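# Assemble wafer body and tie bar between pipe ends

## Task

Using any number of the three arms, place the wafer body (the plain cylinder) between the two pipe ends so that each of its ends is seated inside the raised ring on the pipe face it touches. Then lower the tie bar fully into the slotted lugs of both pipe ends, with one of its heads sitting outside each lug. The pipe ends can be pressed toward each other, and springs push them apart again. Everything must stay in place without any robot holding it. At the end, release all parts and move the arms away.

## Robot and tools

Setup: three identical Kinova Gen3 arms, named arm1, arm2 and arm3. Each has seven revolute joints, a Robotiq 2F-85 two-finger gripper and a wrist camera. A fixed room camera, cam_high, looks at the whole scene. Each hand reaches roughly 1.0 m from its joint-1 axis.

Frame: one scene frame is shared by all arms. Its origin is on the floor, +z points up, and distances are in metres. The arm feet sit on the table top at about z=+0.72:
- arm1 at x=+0.55, y=0, facing 180 deg (toward -x).
- arm2 at x=0, y=+0.65, facing -90 deg (toward -y).
- arm3 at x=0, y=-0.65, facing +90 deg (toward +y).
Facing angles are measured counter-clockwise from +x.

The hand point is midway between the closed fingertips. Its z axis runs out along the fingers, and the fingers close along its y axis.

Joint meanings (all angles in radians):
- joint1_rad turns the whole arm about its foot. Positive is clockwise seen from above. At 0 the arm extends the way the foot faces.
- joint2_rad is the shoulder. At 0 the arm is upright; positive leans it forward.
- joint3_rad, joint5_rad and joint7_rad spin the upper arm, the forearm and the hand about their own axes. A positive joint7 turn is counter-clockwise seen from behind the hand.
- joint4_rad is the elbow and joint6_rad is the wrist. Each is straight at 0, and positive bends the same way as the joint before it.

Joint ranges:
- joint1, joint3, joint5 and joint7: -69.115 to 69.115.
- joint2: -2.249 to 2.249.
- joint4: -2.579 to 2.579.
- joint6: -2.099 to 2.099.
- gripper_m: 0 (closed) to 0.085 (open), in metres between the fingertips.
A joint counts as done within ±0.01 of its target; the gripper within ±0.003.

Tools:
1. execute_actions(actions, cameras)
- actions is a list holding exactly one action, or an empty list to just read back state and images.
- The action is an object keyed by arm name. Under each arm goes "joints", an object of joint name to absolute target: the angle in radians, or the fingertip gap in metres for gripper_m. These are targets, not offsets and not hand poses.
- Joints you omit keep their previous target and may still be pushing toward it.
- All listed motions begin together and may finish at different times. Joint speed and acceleration are limited, and the hand can swing wide between postures. After a long move the arm may not have arrived yet when the result returns.
- One action lasts at most 15 s.
- An unknown key or out-of-range value rejects the whole call, and nothing moves.
- cameras picks the images: arm1_cam_wrist, arm2_cam_wrist, arm3_cam_wrist, cam_high or all. Omitted or null means all; [] means none. The pictures line lists the images in order.
2. wait(seconds): 0 to 10 s with no new command. Returns the same state and images.
3. zoom_image(camera, region): region is [x0, y0, x1, y1] in pixels of that camera's latest full image, with (0, 0) at the top left. It may be at most 504x504 pixels.
4. read_manual(section): returns only the URDF licence texts ("licences").
5. finished_scene(scene): ends the scene numbered 1 or 2, after the last command has been held. It cannot be undone, and the result says whether the goal was met. Replying with no tool call also ends things.

Reading results:
- joint_positions gives the current angles.
- joint_status tells how each commanded key ended:
  - done: reached, possibly a hair off. Re-sending the same target does nothing.
  - off_target: stopped short and may still be pushing.
  - contact_stop or time_out: the old target is dropped and the joint holds where it rests.
  - not_followed: a safety check held back that arm's targets, often with a cause line. The arm may retry those targets on later actions until you give targets that pass. The gripper part of such an action still runs.
  - limit_stop_at_motor_heat: the arm was stopped by heat. Send the target again.
- on_its_own describes motion you did not command in this call.
- MOTOR HOT appears from 60 °C. At 75 °C an OVER-TEMPERATURE FAULT lets the arm sag until it cools. Holding loads heats motors, even while you are thinking.
- A torque fault happens when contact torque reaches a joint's limit: 48.6 N m for joints 1-4, 30.6 N m for joints 5-7. Carried weight counts toward this. The arm then freezes for 10 s and skips the rest of the call.

Cautions:
- The arms never stop on contact by themselves; they keep pressing and can press hard.
- Arm-to-arm hard presses end the run. Grippers are not checked against other arms at all, and the collision check can act too late.
- Do not knock parts off or out of the work area.
- Avoid drops, slips, slams and heavy shoves.
- A loose object may sometimes get a small random push.
- The robot holds its last command while you think.
- The final assembly must stay put on its own: release everything and pull the arms clear before ending.

Each tool is called after "Emit:" as name(argument=value, ...), one argument or row to a line, values as JSON.

## Session

Emit:
execute_actions(
  actions=[],
)

Scene clock: 0.00 s.
Motor temperatures (°C, as the motors report them): arm1=[30 29 30 31 37 38 32] | arm2=[30 30 29 31 43 37 38] | arm3=[30 28 28 28 34 38 41]
arm1.joint_positions: joint1_rad=-0.010 joint2_rad=-0.394 joint3_rad=-0.074 joint4_rad=+1.510 joint5_rad=-0.033 joint6_rad=+2.022 joint7_rad=+1.480 gripper_m=+0.085
arm1.joint_status: not commanded
arm1.hand: x=+0.4283 y=-0.0039 z=+1.3071 quat_wxyz=(-0.001, -1.000, -0.017, +0.001) (m; scene frame)
arm2.joint_positions: joint1_rad=-0.008 joint2_rad=-0.400 joint3_rad=-0.079 joint4_rad=+1.510 joint5_rad=-0.032 joint6_rad=+2.021 joint7_rad=+1.479 gripper_m=+0.085
arm2.joint_status: not commanded
arm2.hand: x=+0.0049 y=+0.5284 z=+1.3054 quat_wxyz=(-0.003, -0.691, -0.723, +0.002) (m; scene frame)
arm3.joint_positions: joint1_rad=-0.007 joint2_rad=-0.396 joint3_rad=-0.075 joint4_rad=+1.510 joint5_rad=-0.034 joint6_rad=+2.025 joint7_rad=+1.477 gripper_m=+0.085
arm3.joint_status: not commanded
arm3.hand: x=-0.0018 y=-0.5305 z=+1.2235 quat_wxyz=(+0.002, +0.720, -0.693, -0.004) (m; scene frame)
pictures: arm1_cam_wrist, arm2_cam_wrist, arm3_cam_wrist, cam_high
Images, in order (width x height): arm1_cam_wrist 896x504, arm2_cam_wrist 896x504, arm3_cam_wrist 896x504, cam_high 896x504.

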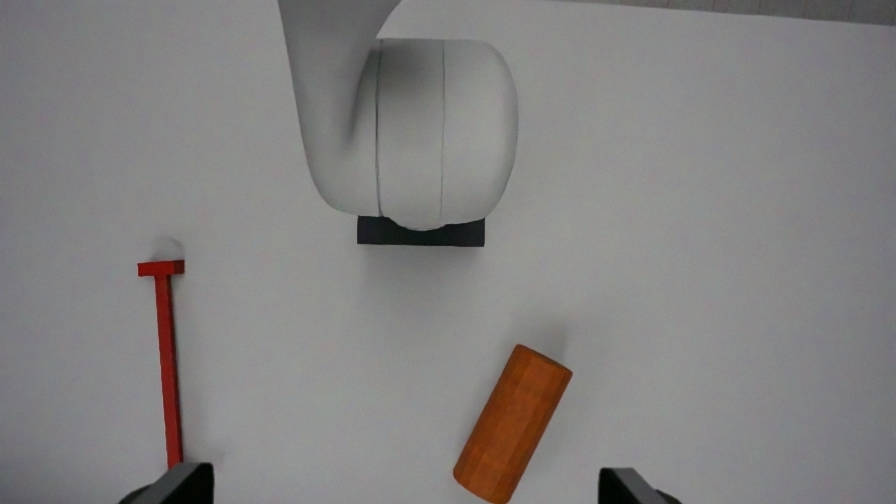

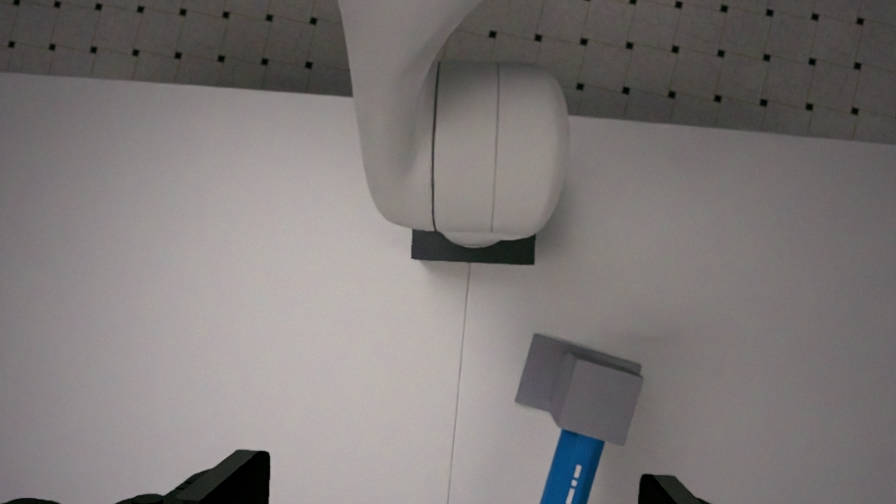

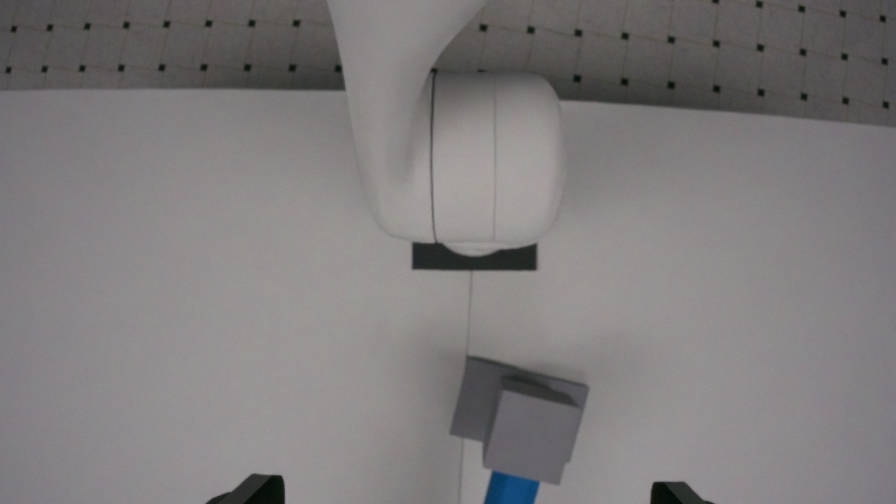

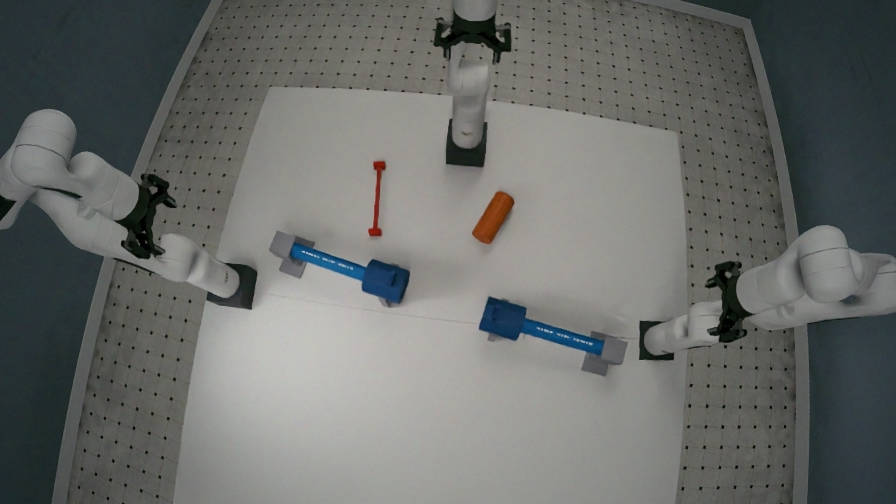

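Emit:
zoom_image(
  camera="cam_high",
  region=[260,140,660,390],
)

Emit:
execute_actions(
  actions=[
    {"arm1":{"joints":{"joint1_rad":0,"joint2_rad":0.4,"joint3_rad":0,"joint4_rad":0.9,"joint5_rad":0,"joint6_rad":1.8416,"joint7_rad":1.5708}},"arm2":{"joints":{"joint1_rad":0,"joint2_rad":0.0,"joint3_rad":0,"joint4_rad":1.5,"joint5_rad":0,"joint6_rad":1.6416,"joint7_rad":-1.5708}},"arm3":{"joints":{"joint1_rad":0,"joint2_rad":0.0,"joint3_rad":0,"joint4_rad":1.5,"joint5_rad":0,"joint6_rad":1.6416,"joint7_rad":-1.5708}}},
  ],
)

Region (260, 140, 660, 390) of cam_high's 896x504 image, scaled by 1.260, with more detail than that image has; it fills the top 315 rows of this view, and the rest is white.

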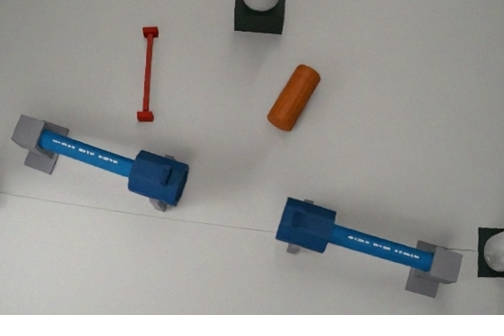

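Scene clock: 8.43 s.
Motor temperatures (°C, as the motors report them): arm1=[30 29 30 31 37 38 32] | arm2=[30 30 29 31 43 37 38] | arm3=[30 28 28 29 34 38 41]
arm1.joint_positions: joint1_rad=+0.000 joint2_rad=+0.400 joint3_rad=+0.000 joint4_rad=+0.900 joint5_rad=+0.000 joint6_rad=+1.842 joint7_rad=+1.571 gripper_m=+0.085
arm1.joint_status: all done
arm1.hand: x=+0.0827 y=+0.0095 z=+1.2520 quat_wxyz=(+0.000, -1.000, -0.017, +0.000) (m; scene frame)
arm2.joint_positions: joint1_rad=+0.000 joint2_rad=+0.000 joint3_rad=+0.000 joint4_rad=+1.500 joint5_rad=+0.000 joint6_rad=+1.642 joint7_rad=-1.571 gripper_m=+0.085
arm2.joint_status: all done
arm2.hand: x=-0.0125 y=+0.3348 z=+1.2207 quat_wxyz=(+0.001, -0.722, +0.692, +0.000) (m; scene frame)
arm3.joint_positions: joint1_rad=+0.000 joint2_rad=+0.000 joint3_rad=+0.000 joint4_rad=+1.500 joint5_rad=+0.000 joint6_rad=+1.642 joint7_rad=-1.571 gripper_m=+0.085
arm3.joint_status: all done
arm3.hand: x=+0.0145 y=-0.3364 z=+1.1398 quat_wxyz=(+0.003, -0.692, -0.722, +0.002) (m; scene frame)
pictures: arm1_cam_wrist, arm2_cam_wrist, arm3_cam_wrist, cam_high
Images, in order (width x height): arm1_cam_wrist 896x504, arm2_cam_wrist 896x504, arm3_cam_wrist 896x504, cam_high 896x504.

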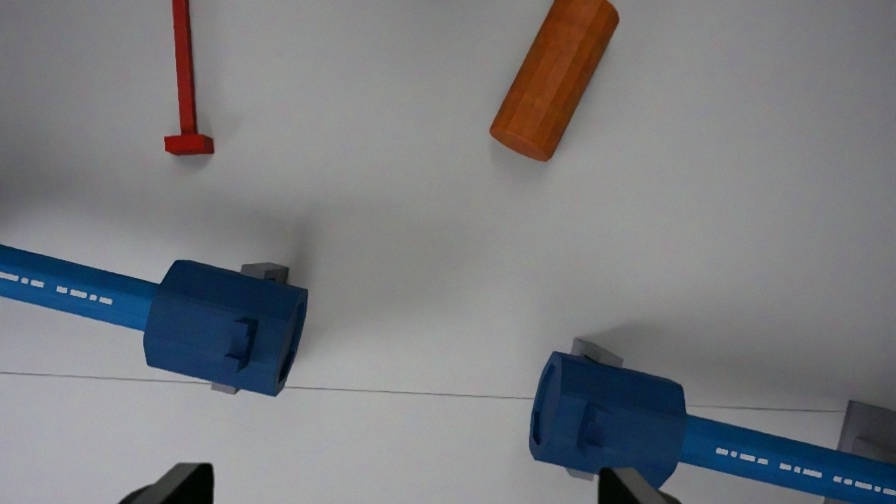

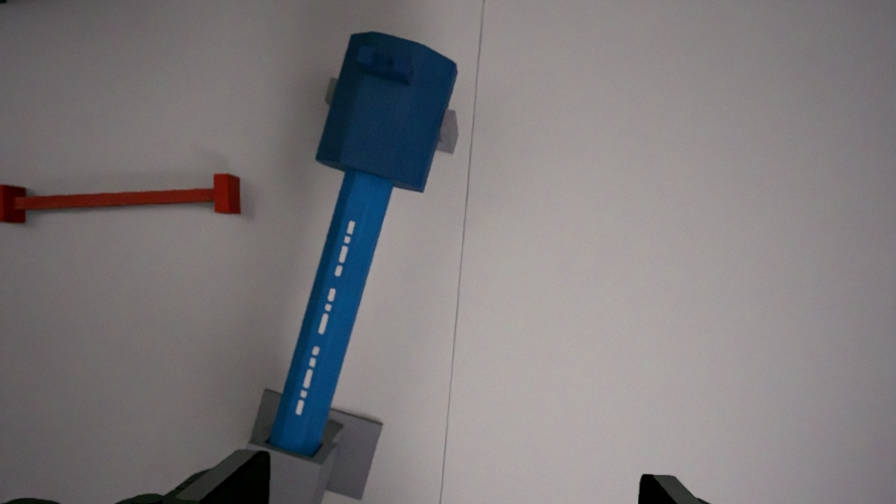

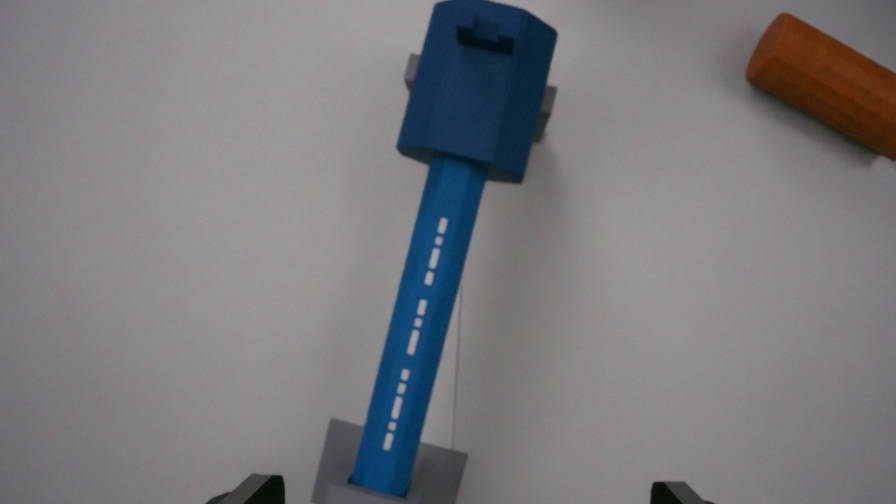

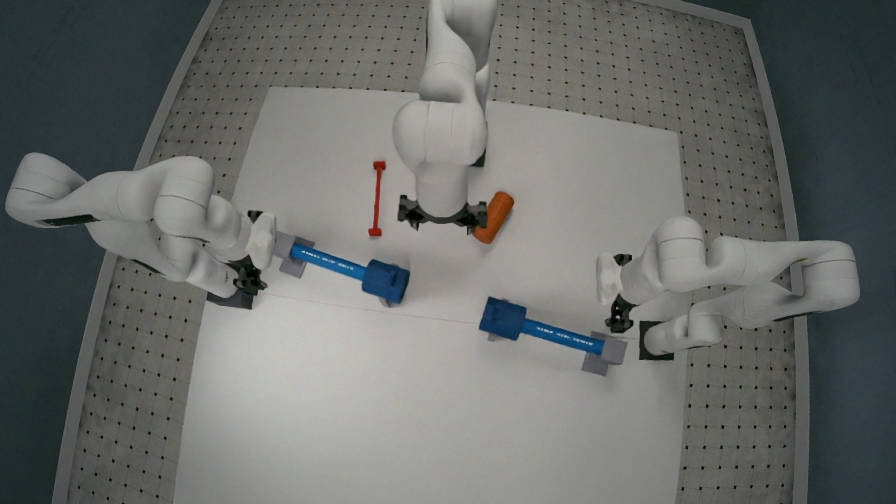

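Emit:
execute_actions(
  actions=[
    {"arm1":{"joints":{"joint1_rad":-0.491,"joint2_rad":0.465,"joint4_rad":2.453,"joint6_rad":0.223,"joint7_rad":0.636}},"arm2":{"joints":{"joint1_rad":-0.26,"joint2_rad":0.422,"joint4_rad":1.976,"joint6_rad":0.744,"joint7_rad":1.064}},"arm3":{"joints":{"joint1_rad":-0.061,"joint2_rad":0.291,"joint4_rad":1.849,"joint6_rad":1.001,"joint7_rad":1.263}}},
  ],
)

Scene clock: 28.67 s.
Motor temperatures (°C, as the motors report them): arm1=[30 30 30 31 37 38 32] | arm2=[30 30 29 31 43 37 38] | arm3=[30 28 28 29 34 38 41]
arm1.joint_positions: joint1_rad=-0.491 joint2_rad=+0.465 joint3_rad=+0.000 joint4_rad=+2.453 joint5_rad=+0.000 joint6_rad=+0.223 joint7_rad=+0.636 gripper_m=+0.085
arm1.joint_status: all done
arm1.hand: x=+0.3137 y=-0.1079 z=+0.8500 quat_wxyz=(+0.000, -0.979, +0.204, +0.000) (m; scene frame)
arm2.joint_positions: joint1_rad=-0.260 joint2_rad=+0.422 joint3_rad=+0.000 joint4_rad=+1.976 joint5_rad=+0.000 joint6_rad=+0.744 joint7_rad=+1.064 gripper_m=+0.085
arm2.joint_status: all done
arm2.hand: x=+0.0904 y=+0.2747 z=+0.9302 quat_wxyz=(+0.000, -0.776, -0.631, -0.001) (m; scene frame)
arm3.joint_positions: joint1_rad=-0.061 joint2_rad=+0.291 joint3_rad=+0.000 joint4_rad=+1.849 joint5_rad=+0.000 joint6_rad=+1.001 joint7_rad=+1.263 gripper_m=+0.085
arm3.joint_status: all done
arm3.hand: x=-0.0134 y=-0.2641 z=+0.9308 quat_wxyz=(+0.002, +0.631, -0.776, -0.003) (m; scene frame)
pictures: arm1_cam_wrist, arm2_cam_wrist, arm3_cam_wrist, cam_high
Images, in order (width x height): arm1_cam_wrist 896x504, arm2_cam_wrist 896x504, arm3_cam_wrist 896x504, cam_high 896x504.

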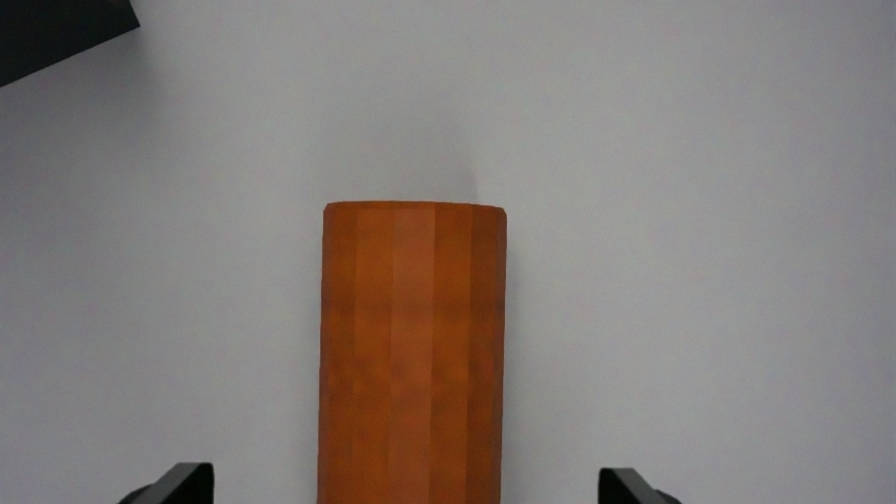

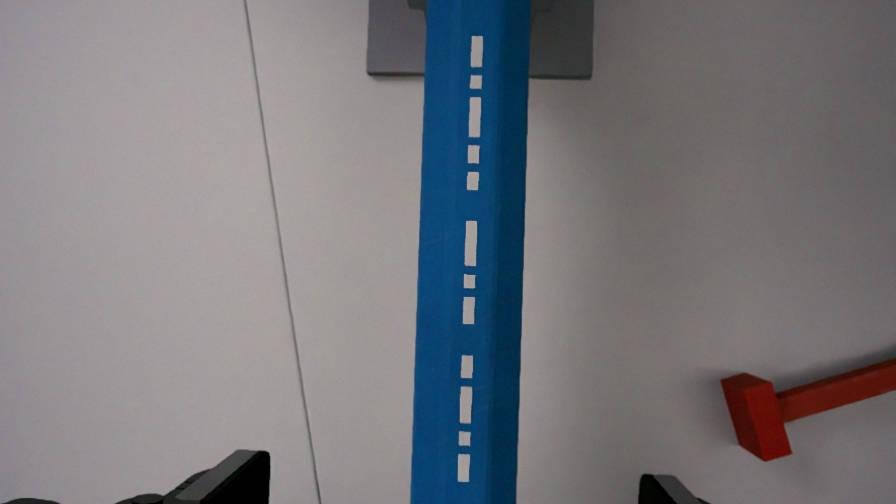

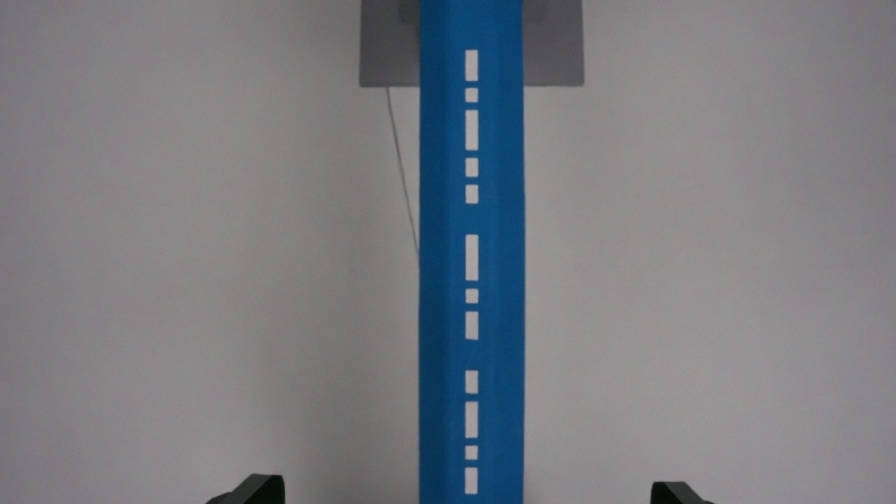

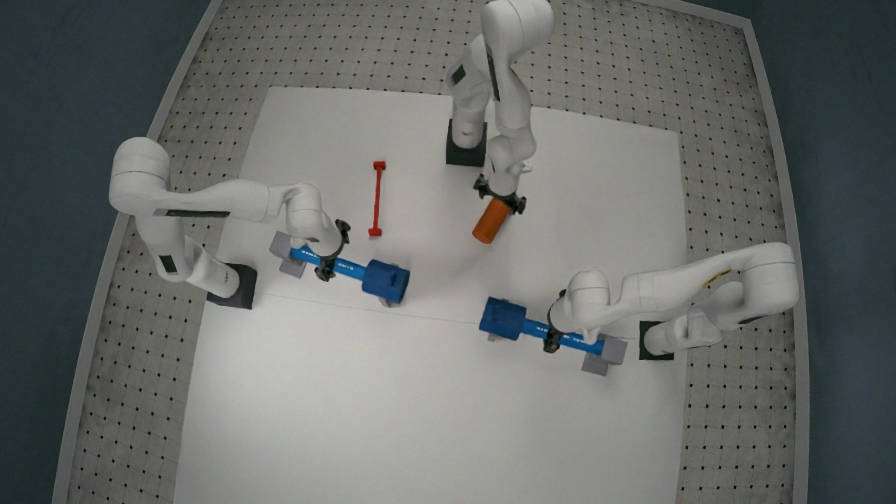

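Emit:
execute_actions(
  actions=[
    {"arm1":{"joints":{"joint2_rad":0.828,"joint4_rad":2.4785,"joint6_rad":-0.165}},"arm2":{"joints":{"joint2_rad":0.6535,"joint4_rad":2.064,"joint6_rad":0.424,"joint7_rad":1.08,"gripper_m":0.055}},"arm3":{"joints":{"joint2_rad":0.47,"joint4_rad":2.0027,"joint6_rad":0.669,"joint7_rad":1.275,"gripper_m":0.055}}},
  ],
  cameras=[],
)

Emit:
execute_actions(
  actions=[
    {"arm1":{"joints":{"gripper_m":0.05}}},
  ],
)

Scene clock: 34.63 s.
Motor temperatures (°C, as the motors report them): arm1=[30 30 30 31 37 38 32] | arm2=[30 31 29 31 43 37 38] | arm3=[30 28 28 29 34 38 41]
arm1.joint_positions: joint1_rad=-0.491 joint2_rad=+0.828 joint3_rad=+0.000 joint4_rad=+2.478 joint5_rad=+0.000 joint6_rad=-0.165 joint7_rad=+0.636 gripper_m=+0.085
arm1.joint_status: all done
arm1.hand: x=+0.3138 y=-0.1078 z=+0.7550 quat_wxyz=(+0.000, -0.979, +0.204, +0.000) (m; scene frame)
arm2.joint_positions: joint1_rad=-0.260 joint2_rad=+0.653 joint3_rad=+0.000 joint4_rad=+2.064 joint5_rad=+0.000 joint6_rad=+0.424 joint7_rad=+1.080 gripper_m=+0.055
arm2.joint_status: all done
arm2.hand: x=+0.0906 y=+0.2747 z=+0.8253 quat_wxyz=(+0.000, -0.771, -0.637, -0.001) (m; scene frame)
arm3.joint_positions: joint1_rad=-0.061 joint2_rad=+0.470 joint3_rad=+0.000 joint4_rad=+2.003 joint5_rad=+0.000 joint6_rad=+0.669 joint7_rad=+1.275 gripper_m=+0.055
arm3.joint_status: all done
arm3.hand: x=-0.0140 y=-0.2642 z=+0.8256 quat_wxyz=(+0.002, +0.635, -0.772, -0.003) (m; scene frame)
pictures: none
No camera images: the call's "cameras" was empty. Leave "cameras" out to get every camera's image.

Scene clock: 35.40 s.
Motor temperatures (°C, as the motors report them): arm1=[30 30 30 31 37 38 32] | arm2=[30 31 29 31 43 37 38] | arm3=[30 28 28 29 34 38 41]
arm1.joint_positions: joint1_rad=-0.491 joint2_rad=+0.825 joint3_rad=+0.000 joint4_rad=+2.480 joint5_rad=+0.000 joint6_rad=-0.164 joint7_rad=+0.636 gripper_m=+0.061
arm1.joint_status: gripper_m off_target (ended at +0.061, target +0.050)
arm1.hand: x=+0.3140 y=-0.1077 z=+0.7558 quat_wxyz=(+0.000, -0.979, +0.204, +0.000) (m; scene frame)
arm2.joint_positions: joint1_rad=-0.260 joint2_rad=+0.654 joint3_rad=+0.000 joint4_rad=+2.064 joint5_rad=+0.000 joint6_rad=+0.424 joint7_rad=+1.080 gripper_m=+0.055
arm2.joint_status: not commanded
arm2.hand: x=+0.0906 y=+0.2747 z=+0.8253 quat_wxyz=(+0.000, -0.771, -0.637, -0.001) (m; scene frame)
arm3.joint_positions: joint1_rad=-0.061 joint2_rad=+0.470 joint3_rad=+0.000 joint4_rad=+2.003 joint5_rad=+0.000 joint6_rad=+0.669 joint7_rad=+1.275 gripper_m=+0.055
arm3.joint_status: not commanded
arm3.hand: x=-0.0140 y=-0.2642 z=+0.8256 quat_wxyz=(+0.002, +0.635, -0.772, -0.003) (m; scene frame)
pictures: arm1_cam_wrist, arm2_cam_wrist, arm3_cam_wrist, cam_high
Images, in order (width x height): arm1_cam_wrist 896x504, arm2_cam_wrist 896x504, arm3_cam_wrist 896x504, cam_high 896x504.

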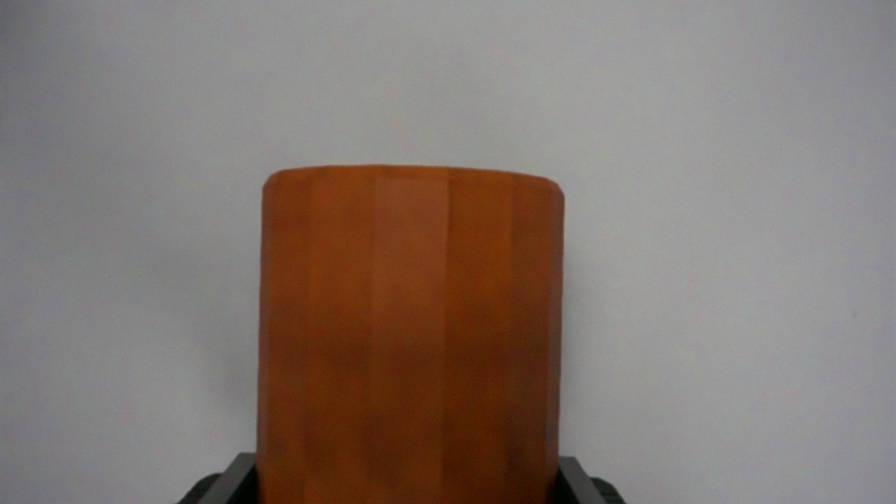

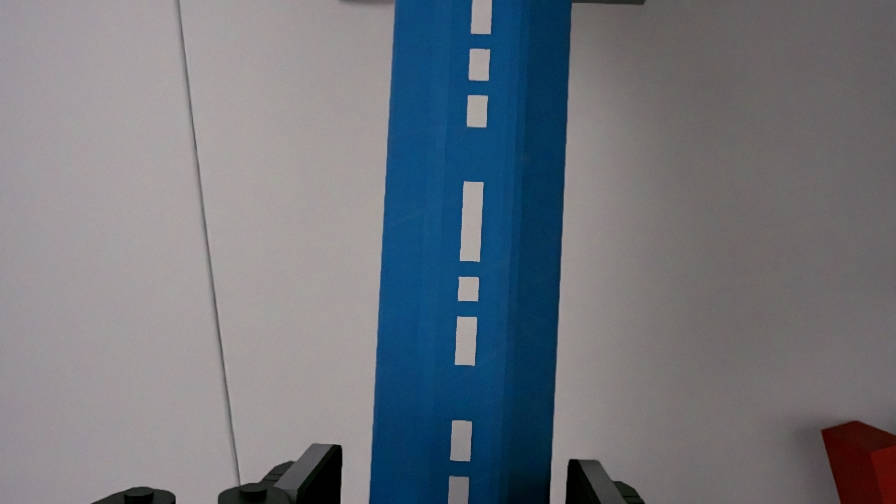

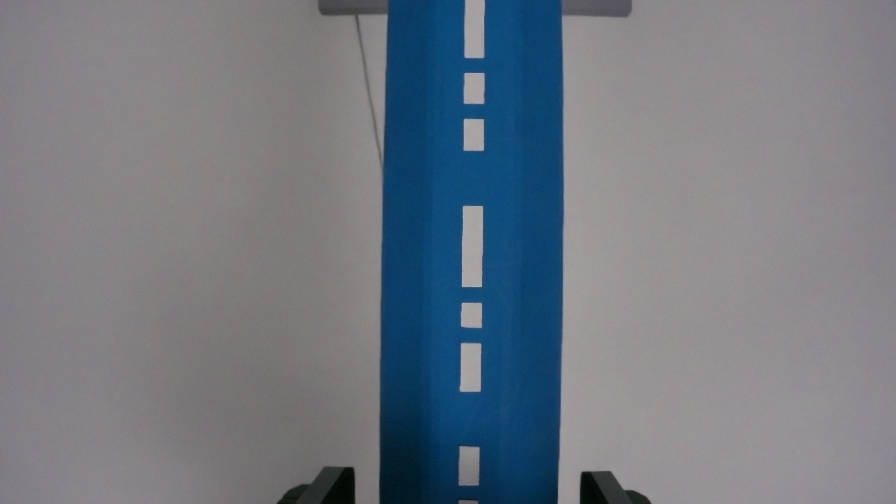

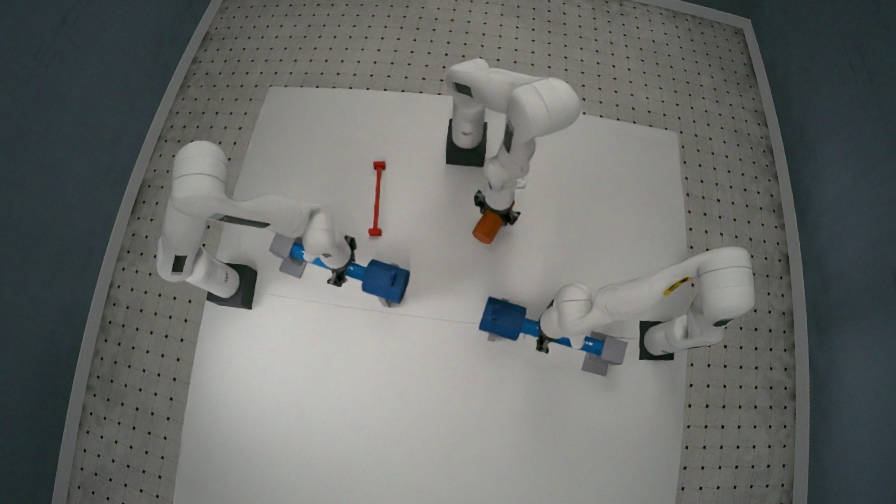

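Emit:
execute_actions(
  actions=[
    {"arm1":{"joints":{"joint1_rad":-0.005,"joint2_rad":0.465,"joint4_rad":2.4,"joint6_rad":0.276,"joint7_rad":-0.234}}},
  ],
  cameras=[],
)

Emit:
execute_actions(
  actions=[
    {"arm1":{"joints":{"joint2_rad":0.8295,"joint4_rad":1.618,"joint6_rad":0.694}}},
  ],
  cameras=["arm1_cam_wrist","cam_high"],
)

Emit:
zoom_image(
  camera="cam_high",
  region=[320,220,570,380],
)

Scene clock: 42.67 s.
Motor temperatures (°C, as the motors report them): arm1=[30 30 30 31 37 38 32] | arm2=[30 31 29 31 43 37 38] | arm3=[30 28 28 29 34 38 41]
arm1.joint_positions: joint1_rad=-0.005 joint2_rad=+0.466 joint3_rad=+0.000 joint4_rad=+2.400 joint5_rad=+0.000 joint6_rad=+0.276 joint7_rad=-0.234 gripper_m=+0.061
arm1.joint_status: all done
arm1.hand: x=+0.2749 y=+0.0143 z=+0.8537 quat_wxyz=(+0.000, -0.635, +0.773, +0.000) (m; scene frame)
arm2.joint_positions: joint1_rad=-0.260 joint2_rad=+0.654 joint3_rad=+0.000 joint4_rad=+2.064 joint5_rad=+0.000 joint6_rad=+0.424 joint7_rad=+1.080 gripper_m=+0.055
arm2.joint_status: not commanded
arm2.hand: x=+0.0906 y=+0.2747 z=+0.8253 quat_wxyz=(+0.000, -0.771, -0.637, -0.001) (m; scene frame)
arm3.joint_positions: joint1_rad=-0.061 joint2_rad=+0.470 joint3_rad=+0.000 joint4_rad=+2.003 joint5_rad=+0.000 joint6_rad=+0.669 joint7_rad=+1.275 gripper_m=+0.055
arm3.joint_status: not commanded
arm3.hand: x=-0.0140 y=-0.2642 z=+0.8256 quat_wxyz=(+0.002, +0.635, -0.772, -0.003) (m; scene frame)
pictures: none
No camera images: the call's "cameras" was empty. Leave "cameras" out to get every camera's image.

Scene clock: 44.83 s.
Motor temperatures (°C, as the motors report them): arm1=[30 30 30 31 37 38 32] | arm2=[30 31 29 31 43 37 38] | arm3=[30 28 28 29 34 38 41]
arm1.joint_positions: joint1_rad=-0.005 joint2_rad=+0.831 joint3_rad=+0.000 joint4_rad=+1.619 joint5_rad=+0.000 joint6_rad=+0.694 joint7_rad=-0.234 gripper_m=+0.061
arm1.joint_status: all done
arm1.hand: x=+0.0388 y=+0.0053 z=+0.8219 quat_wxyz=(+0.001, -0.635, +0.773, -0.001) (m; scene frame)
arm2.joint_positions: joint1_rad=-0.260 joint2_rad=+0.654 joint3_rad=+0.000 joint4_rad=+2.064 joint5_rad=+0.000 joint6_rad=+0.424 joint7_rad=+1.080 gripper_m=+0.055
arm2.joint_status: not commanded
arm2.hand: x=+0.0906 y=+0.2747 z=+0.8253 quat_wxyz=(+0.000, -0.771, -0.637, -0.001) (m; scene frame)
arm3.joint_positions: joint1_rad=-0.061 joint2_rad=+0.470 joint3_rad=+0.000 joint4_rad=+2.003 joint5_rad=+0.000 joint6_rad=+0.669 joint7_rad=+1.275 gripper_m=+0.055
arm3.joint_status: not commanded
arm3.hand: x=-0.0140 y=-0.2642 z=+0.8256 quat_wxyz=(+0.002, +0.635, -0.772, -0.003) (m; scene frame)
pictures: arm1_cam_wrist, cam_high
Images, in order (width x height): arm1_cam_wrist 896x504, cam_high 896x504.

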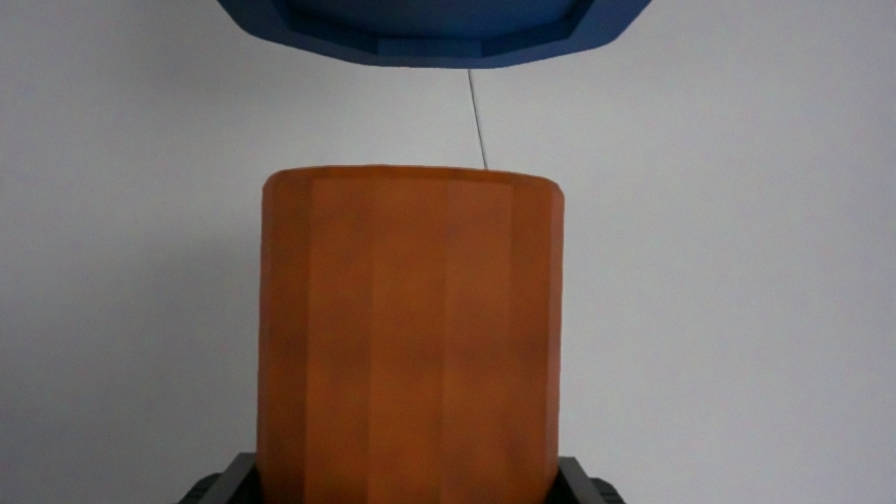

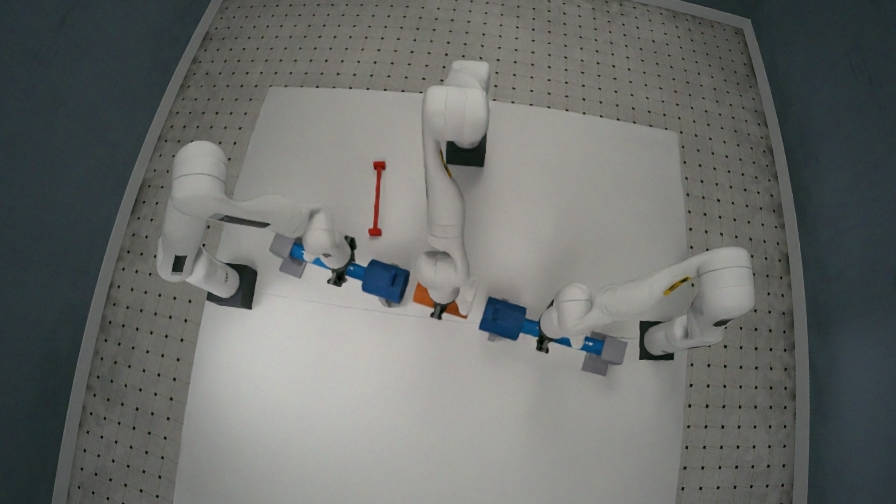

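Region (320, 220, 570, 380) of cam_high's 896x504 image, scaled by 2.016, with more detail than that image has; it fills the top 323 rows of this view, and the rest is white.

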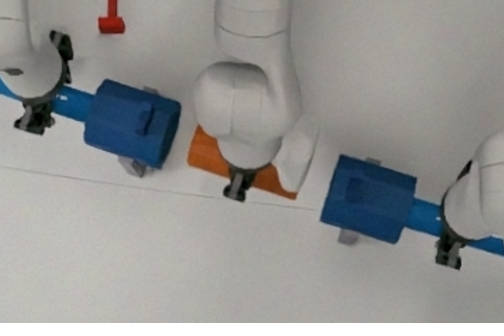

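Emit:
execute_actions(
  actions=[
    {"arm1":{"joints":{"joint1_rad":-0.017,"joint2_rad":0.8355,"joint4_rad":1.5985,"joint6_rad":0.707,"joint7_rad":-0.246}},"arm2":{"joints":{"joint1_rad":-0.193,"joint2_rad":0.7266,"joint4_rad":1.859,"joint6_rad":0.556,"joint7_rad":1.14}},"arm3":{"joints":{"joint1_rad":-0.02,"joint2_rad":0.576,"joint4_rad":1.79,"joint6_rad":0.776,"joint7_rad":1.31}}},
  ],
  cameras=["arm1_cam_wrist","cam_high"],
)

Emit:
zoom_image(
  camera="cam_high",
  region=[350,240,530,360],
)

Scene clock: 53.17 s.
Motor temperatures (°C, as the motors report them): arm1=[30 30 30 31 37 38 32] | arm2=[30 31 29 31 43 37 38] | arm3=[30 29 28 29 34 38 41]
arm1.joint_positions: joint1_rad=-0.017 joint2_rad=+0.837 joint3_rad=+0.000 joint4_rad=+1.599 joint5_rad=+0.000 joint6_rad=+0.707 joint7_rad=-0.246 gripper_m=+0.061
arm1.joint_status: all done
arm1.hand: x=+0.0337 y=-0.0011 z=+0.8227 quat_wxyz=(+0.001, -0.635, +0.773, -0.001) (m; scene frame)
arm2.joint_positions: joint1_rad=-0.194 joint2_rad=+0.727 joint3_rad=-0.001 joint4_rad=+1.862 joint5_rad=+0.000 joint6_rad=+0.558 joint7_rad=+1.140 gripper_m=+0.055
arm2.joint_status: all done
arm2.hand: x=+0.0800 y=+0.2135 z=+0.8245 quat_wxyz=(+0.002, -0.772, -0.635, -0.003) (m; scene frame)
arm3.joint_positions: joint1_rad=-0.021 joint2_rad=+0.575 joint3_rad=-0.001 joint4_rad=+1.792 joint5_rad=-0.001 joint6_rad=+0.778 joint7_rad=+1.310 gripper_m=+0.055
arm3.joint_status: all done
arm3.hand: x=-0.0028 y=-0.2021 z=+0.8254 quat_wxyz=(+0.003, +0.633, -0.774, -0.001) (m; scene frame)
pictures: arm1_cam_wrist, cam_high
Images, in order (width x height): arm1_cam_wrist 896x504, cam_high 896x504.

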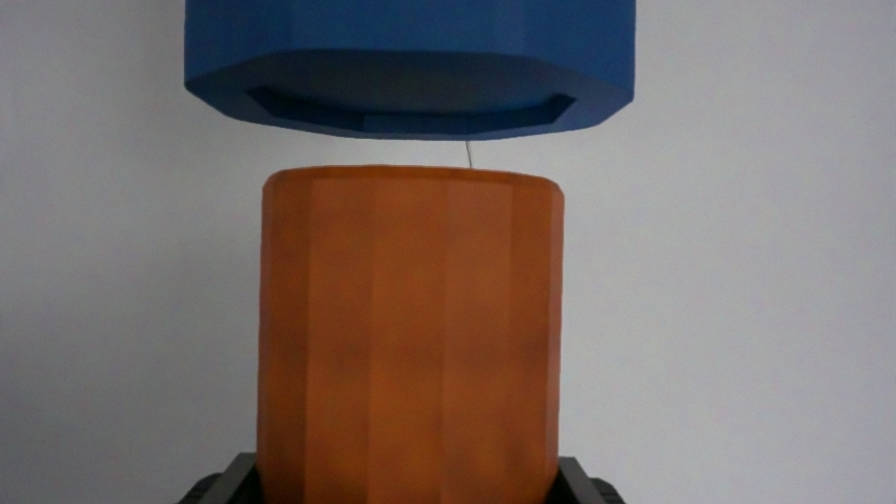

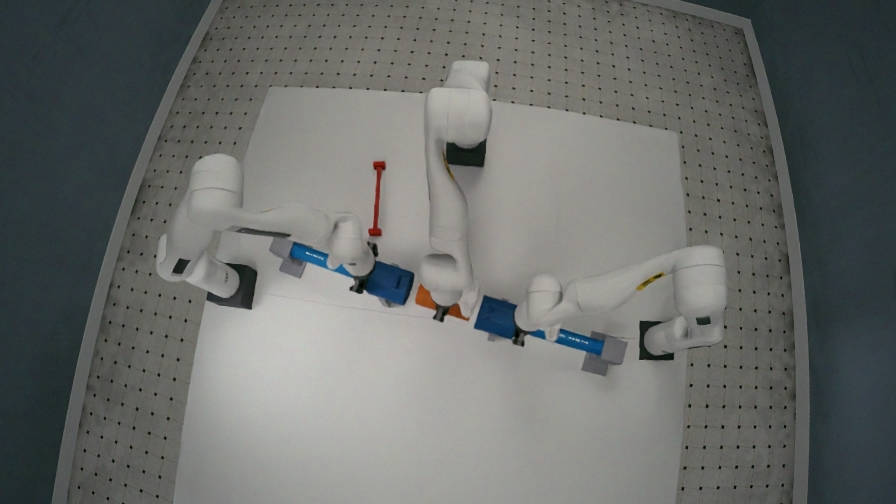

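Region (350, 240, 530, 360) of cam_high's 896x504 image, scaled by 2.800, with more detail than that image has.

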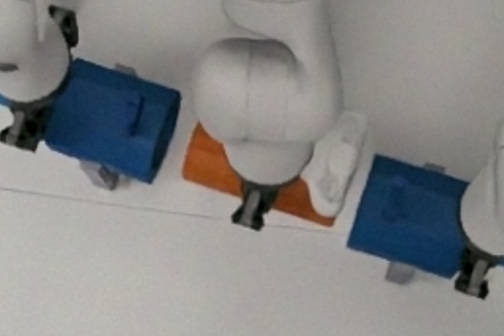

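Emit:
execute_actions(
  actions=[
    {"arm2":{"joints":{"joint1_rad":-0.172,"joint2_rad":0.755,"joint4_rad":1.781,"joint6_rad":0.603,"joint7_rad":1.16}},"arm3":{"joints":{"joint1_rad":-0.007,"joint2_rad":0.614,"joint4_rad":1.711,"joint6_rad":0.815,"joint7_rad":1.322}}},
  ],
  cameras=["arm1_cam_wrist","cam_high"],
)

Emit:
zoom_image(
  camera="cam_high",
  region=[350,240,530,360],
)

Scene clock: 58.23 s.
Motor temperatures (°C, as the motors report them): arm1=[30 30 30 31 37 38 32] | arm2=[30 31 29 31 43 37 38] | arm3=[30 29 28 29 34 38 41]
arm1.joint_positions: joint1_rad=-0.017 joint2_rad=+0.837 joint3_rad=+0.000 joint4_rad=+1.599 joint5_rad=+0.000 joint6_rad=+0.707 joint7_rad=-0.246 gripper_m=+0.061
arm1.joint_status: not commanded
arm1.hand: x=+0.0337 y=-0.0008 z=+0.8227 quat_wxyz=(+0.001, -0.634, +0.773, -0.001) (m; scene frame)
arm2.joint_positions: joint1_rad=-0.174 joint2_rad=+0.756 joint3_rad=-0.002 joint4_rad=+1.787 joint5_rad=-0.001 joint6_rad=+0.608 joint7_rad=+1.161 gripper_m=+0.055
arm2.joint_status: all done
arm2.hand: x=+0.0758 y=+0.1924 z=+0.8243 quat_wxyz=(+0.004, -0.772, -0.635, -0.004) (m; scene frame)
arm3.joint_positions: joint1_rad=-0.008 joint2_rad=+0.613 joint3_rad=-0.002 joint4_rad=+1.716 joint5_rad=-0.002 joint6_rad=+0.820 joint7_rad=+1.322 gripper_m=+0.055
arm3.joint_status: all done
arm3.hand: x=+0.0011 y=-0.1813 z=+0.8254 quat_wxyz=(+0.005, +0.633, -0.774, +0.000) (m; scene frame)
pictures: arm1_cam_wrist, cam_high
Images, in order (width x height): arm1_cam_wrist 896x504, cam_high 896x504.

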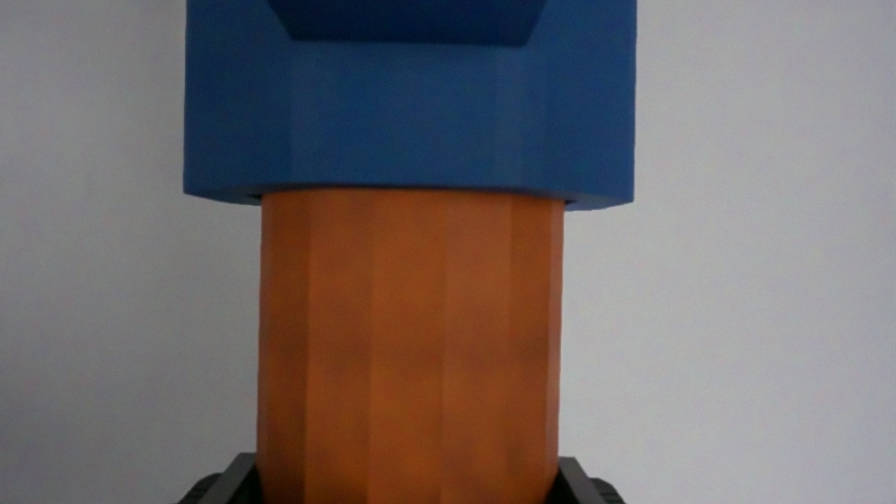

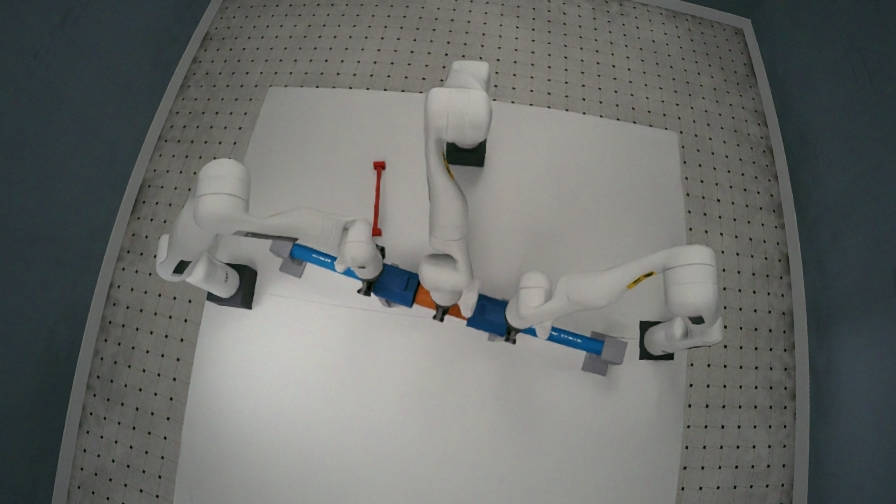

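Region (350, 240, 530, 360) of cam_high's 896x504 image, scaled by 2.800, with more detail than that image has.

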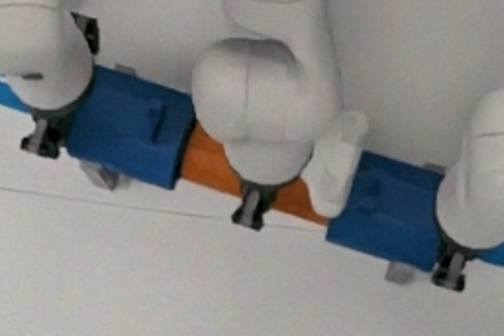

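Emit:
execute_actions(
  actions=[
    {"arm2":{"joints":{"joint1_rad":-0.165,"joint2_rad":0.764,"joint4_rad":1.755,"joint6_rad":0.619}},"arm3":{"joints":{"joint1_rad":-0.005,"joint2_rad":0.62,"joint4_rad":1.698,"joint6_rad":0.821}}},
  ],
  cameras=["arm1_cam_wrist","cam_high"],
)

Emit:
zoom_image(
  camera="cam_high",
  region=[350,240,530,360],
)

Scene clock: 61.43 s.
Motor temperatures (°C, as the motors report them): arm1=[30 30 30 31 37 38 32] | arm2=[30 31 29 31 43 37 38] | arm3=[30 29 28 29 34 38 41]
arm1.joint_positions: joint1_rad=-0.015 joint2_rad=+0.837 joint3_rad=+0.002 joint4_rad=+1.600 joint5_rad=+0.001 joint6_rad=+0.708 joint7_rad=-0.246 gripper_m=+0.061
arm1.joint_status: not commanded
arm1.hand: x=+0.0342 y=+0.0013 z=+0.8227 quat_wxyz=(+0.002, -0.634, +0.773, +0.000) (m; scene frame)
arm2.joint_positions: joint1_rad=-0.168 joint2_rad=+0.765 joint3_rad=-0.003 joint4_rad=+1.762 joint5_rad=-0.001 joint6_rad=+0.625 joint7_rad=+1.161 gripper_m=+0.055
arm2.joint_status: all done
arm2.hand: x=+0.0746 y=+0.1856 z=+0.8242 quat_wxyz=(+0.004, -0.774, -0.633, -0.005) (m; scene frame)
arm3.joint_positions: joint1_rad=-0.007 joint2_rad=+0.618 joint3_rad=-0.002 joint4_rad=+1.704 joint5_rad=-0.002 joint6_rad=+0.829 joint7_rad=+1.321 gripper_m=+0.055
arm3.joint_status: all done
arm3.hand: x=+0.0014 y=-0.1791 z=+0.8253 quat_wxyz=(+0.006, +0.632, -0.775, +0.000) (m; scene frame)
pictures: arm1_cam_wrist, cam_high
Images, in order (width x height): arm1_cam_wrist 896x504, cam_high 896x504.

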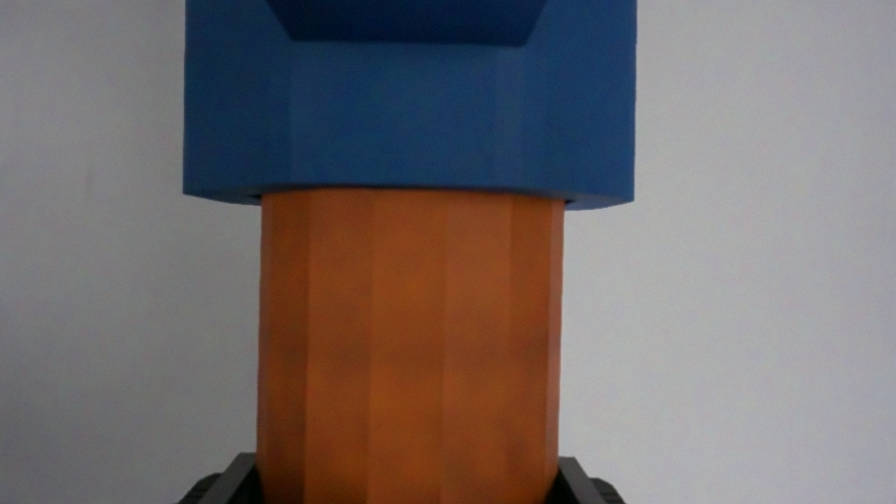

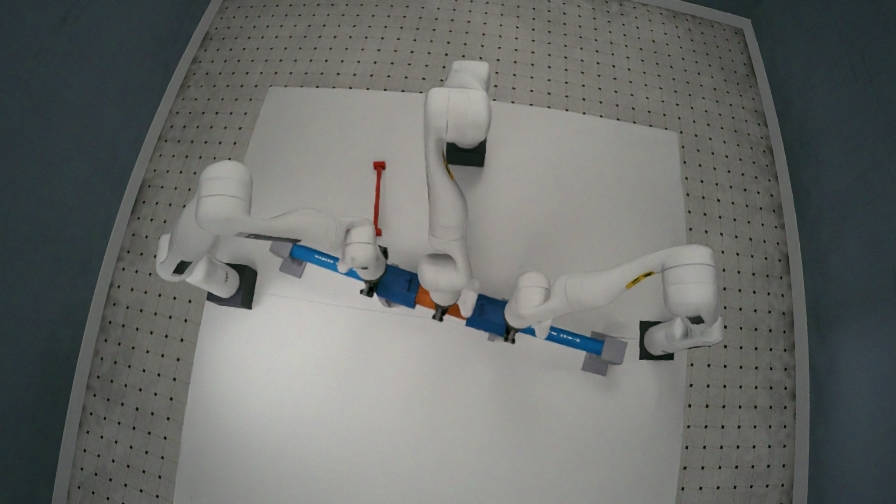

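Region (350, 240, 530, 360) of cam_high's 896x504 image, scaled by 2.800, with more detail than that image has.

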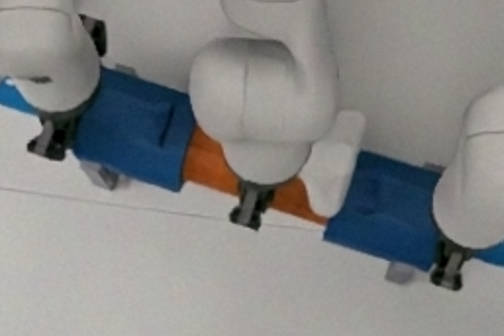

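Arm3 side bottomed; arm2 a bit further.

Emit:
execute_actions(
  actions=[
    {"arm2":{"joints":{"joint1_rad":-0.161,"joint2_rad":0.769,"joint4_rad":1.74,"joint6_rad":0.628,"joint7_rad":1.17}}},
  ],
  cameras=[],
)

Scene clock: 64.97 s.
Motor temperatures (°C, as the motors report them): arm1=[30 31 30 31 37 38 32] | arm2=[30 31 29 31 43 37 38] | arm3=[30 29 28 29 34 38 41]
arm1.joint_positions: joint1_rad=-0.015 joint2_rad=+0.837 joint3_rad=+0.002 joint4_rad=+1.600 joint5_rad=+0.001 joint6_rad=+0.708 joint7_rad=-0.246 gripper_m=+0.061
arm1.joint_status: not commanded
arm1.hand: x=+0.0342 y=+0.0013 z=+0.8227 quat_wxyz=(+0.002, -0.634, +0.773, +0.000) (m; scene frame)
arm2.joint_positions: joint1_rad=-0.167 joint2_rad=+0.769 joint3_rad=-0.003 joint4_rad=+1.754 joint5_rad=-0.002 joint6_rad=+0.640 joint7_rad=+1.170 gripper_m=+0.055
arm2.joint_status: joint4_rad time_out (moved -0.008 of -0.022); joint6_rad time_out (moved +0.015 of +0.003); the others done
arm2.hand: x=+0.0745 y=+0.1868 z=+0.8240 quat_wxyz=(+0.009, -0.772, -0.636, -0.007) (m; scene frame)
arm3.joint_positions: joint1_rad=-0.007 joint2_rad=+0.618 joint3_rad=-0.002 joint4_rad=+1.704 joint5_rad=-0.002 joint6_rad=+0.829 joint7_rad=+1.321 gripper_m=+0.055
arm3.joint_status: not commanded
arm3.hand: x=+0.0014 y=-0.1791 z=+0.8253 quat_wxyz=(+0.006, +0.632, -0.775, +0.000) (m; scene frame)
pictures: none
No camera images: the call's "cameras" was empty. Leave "cameras" out to get every camera's image.


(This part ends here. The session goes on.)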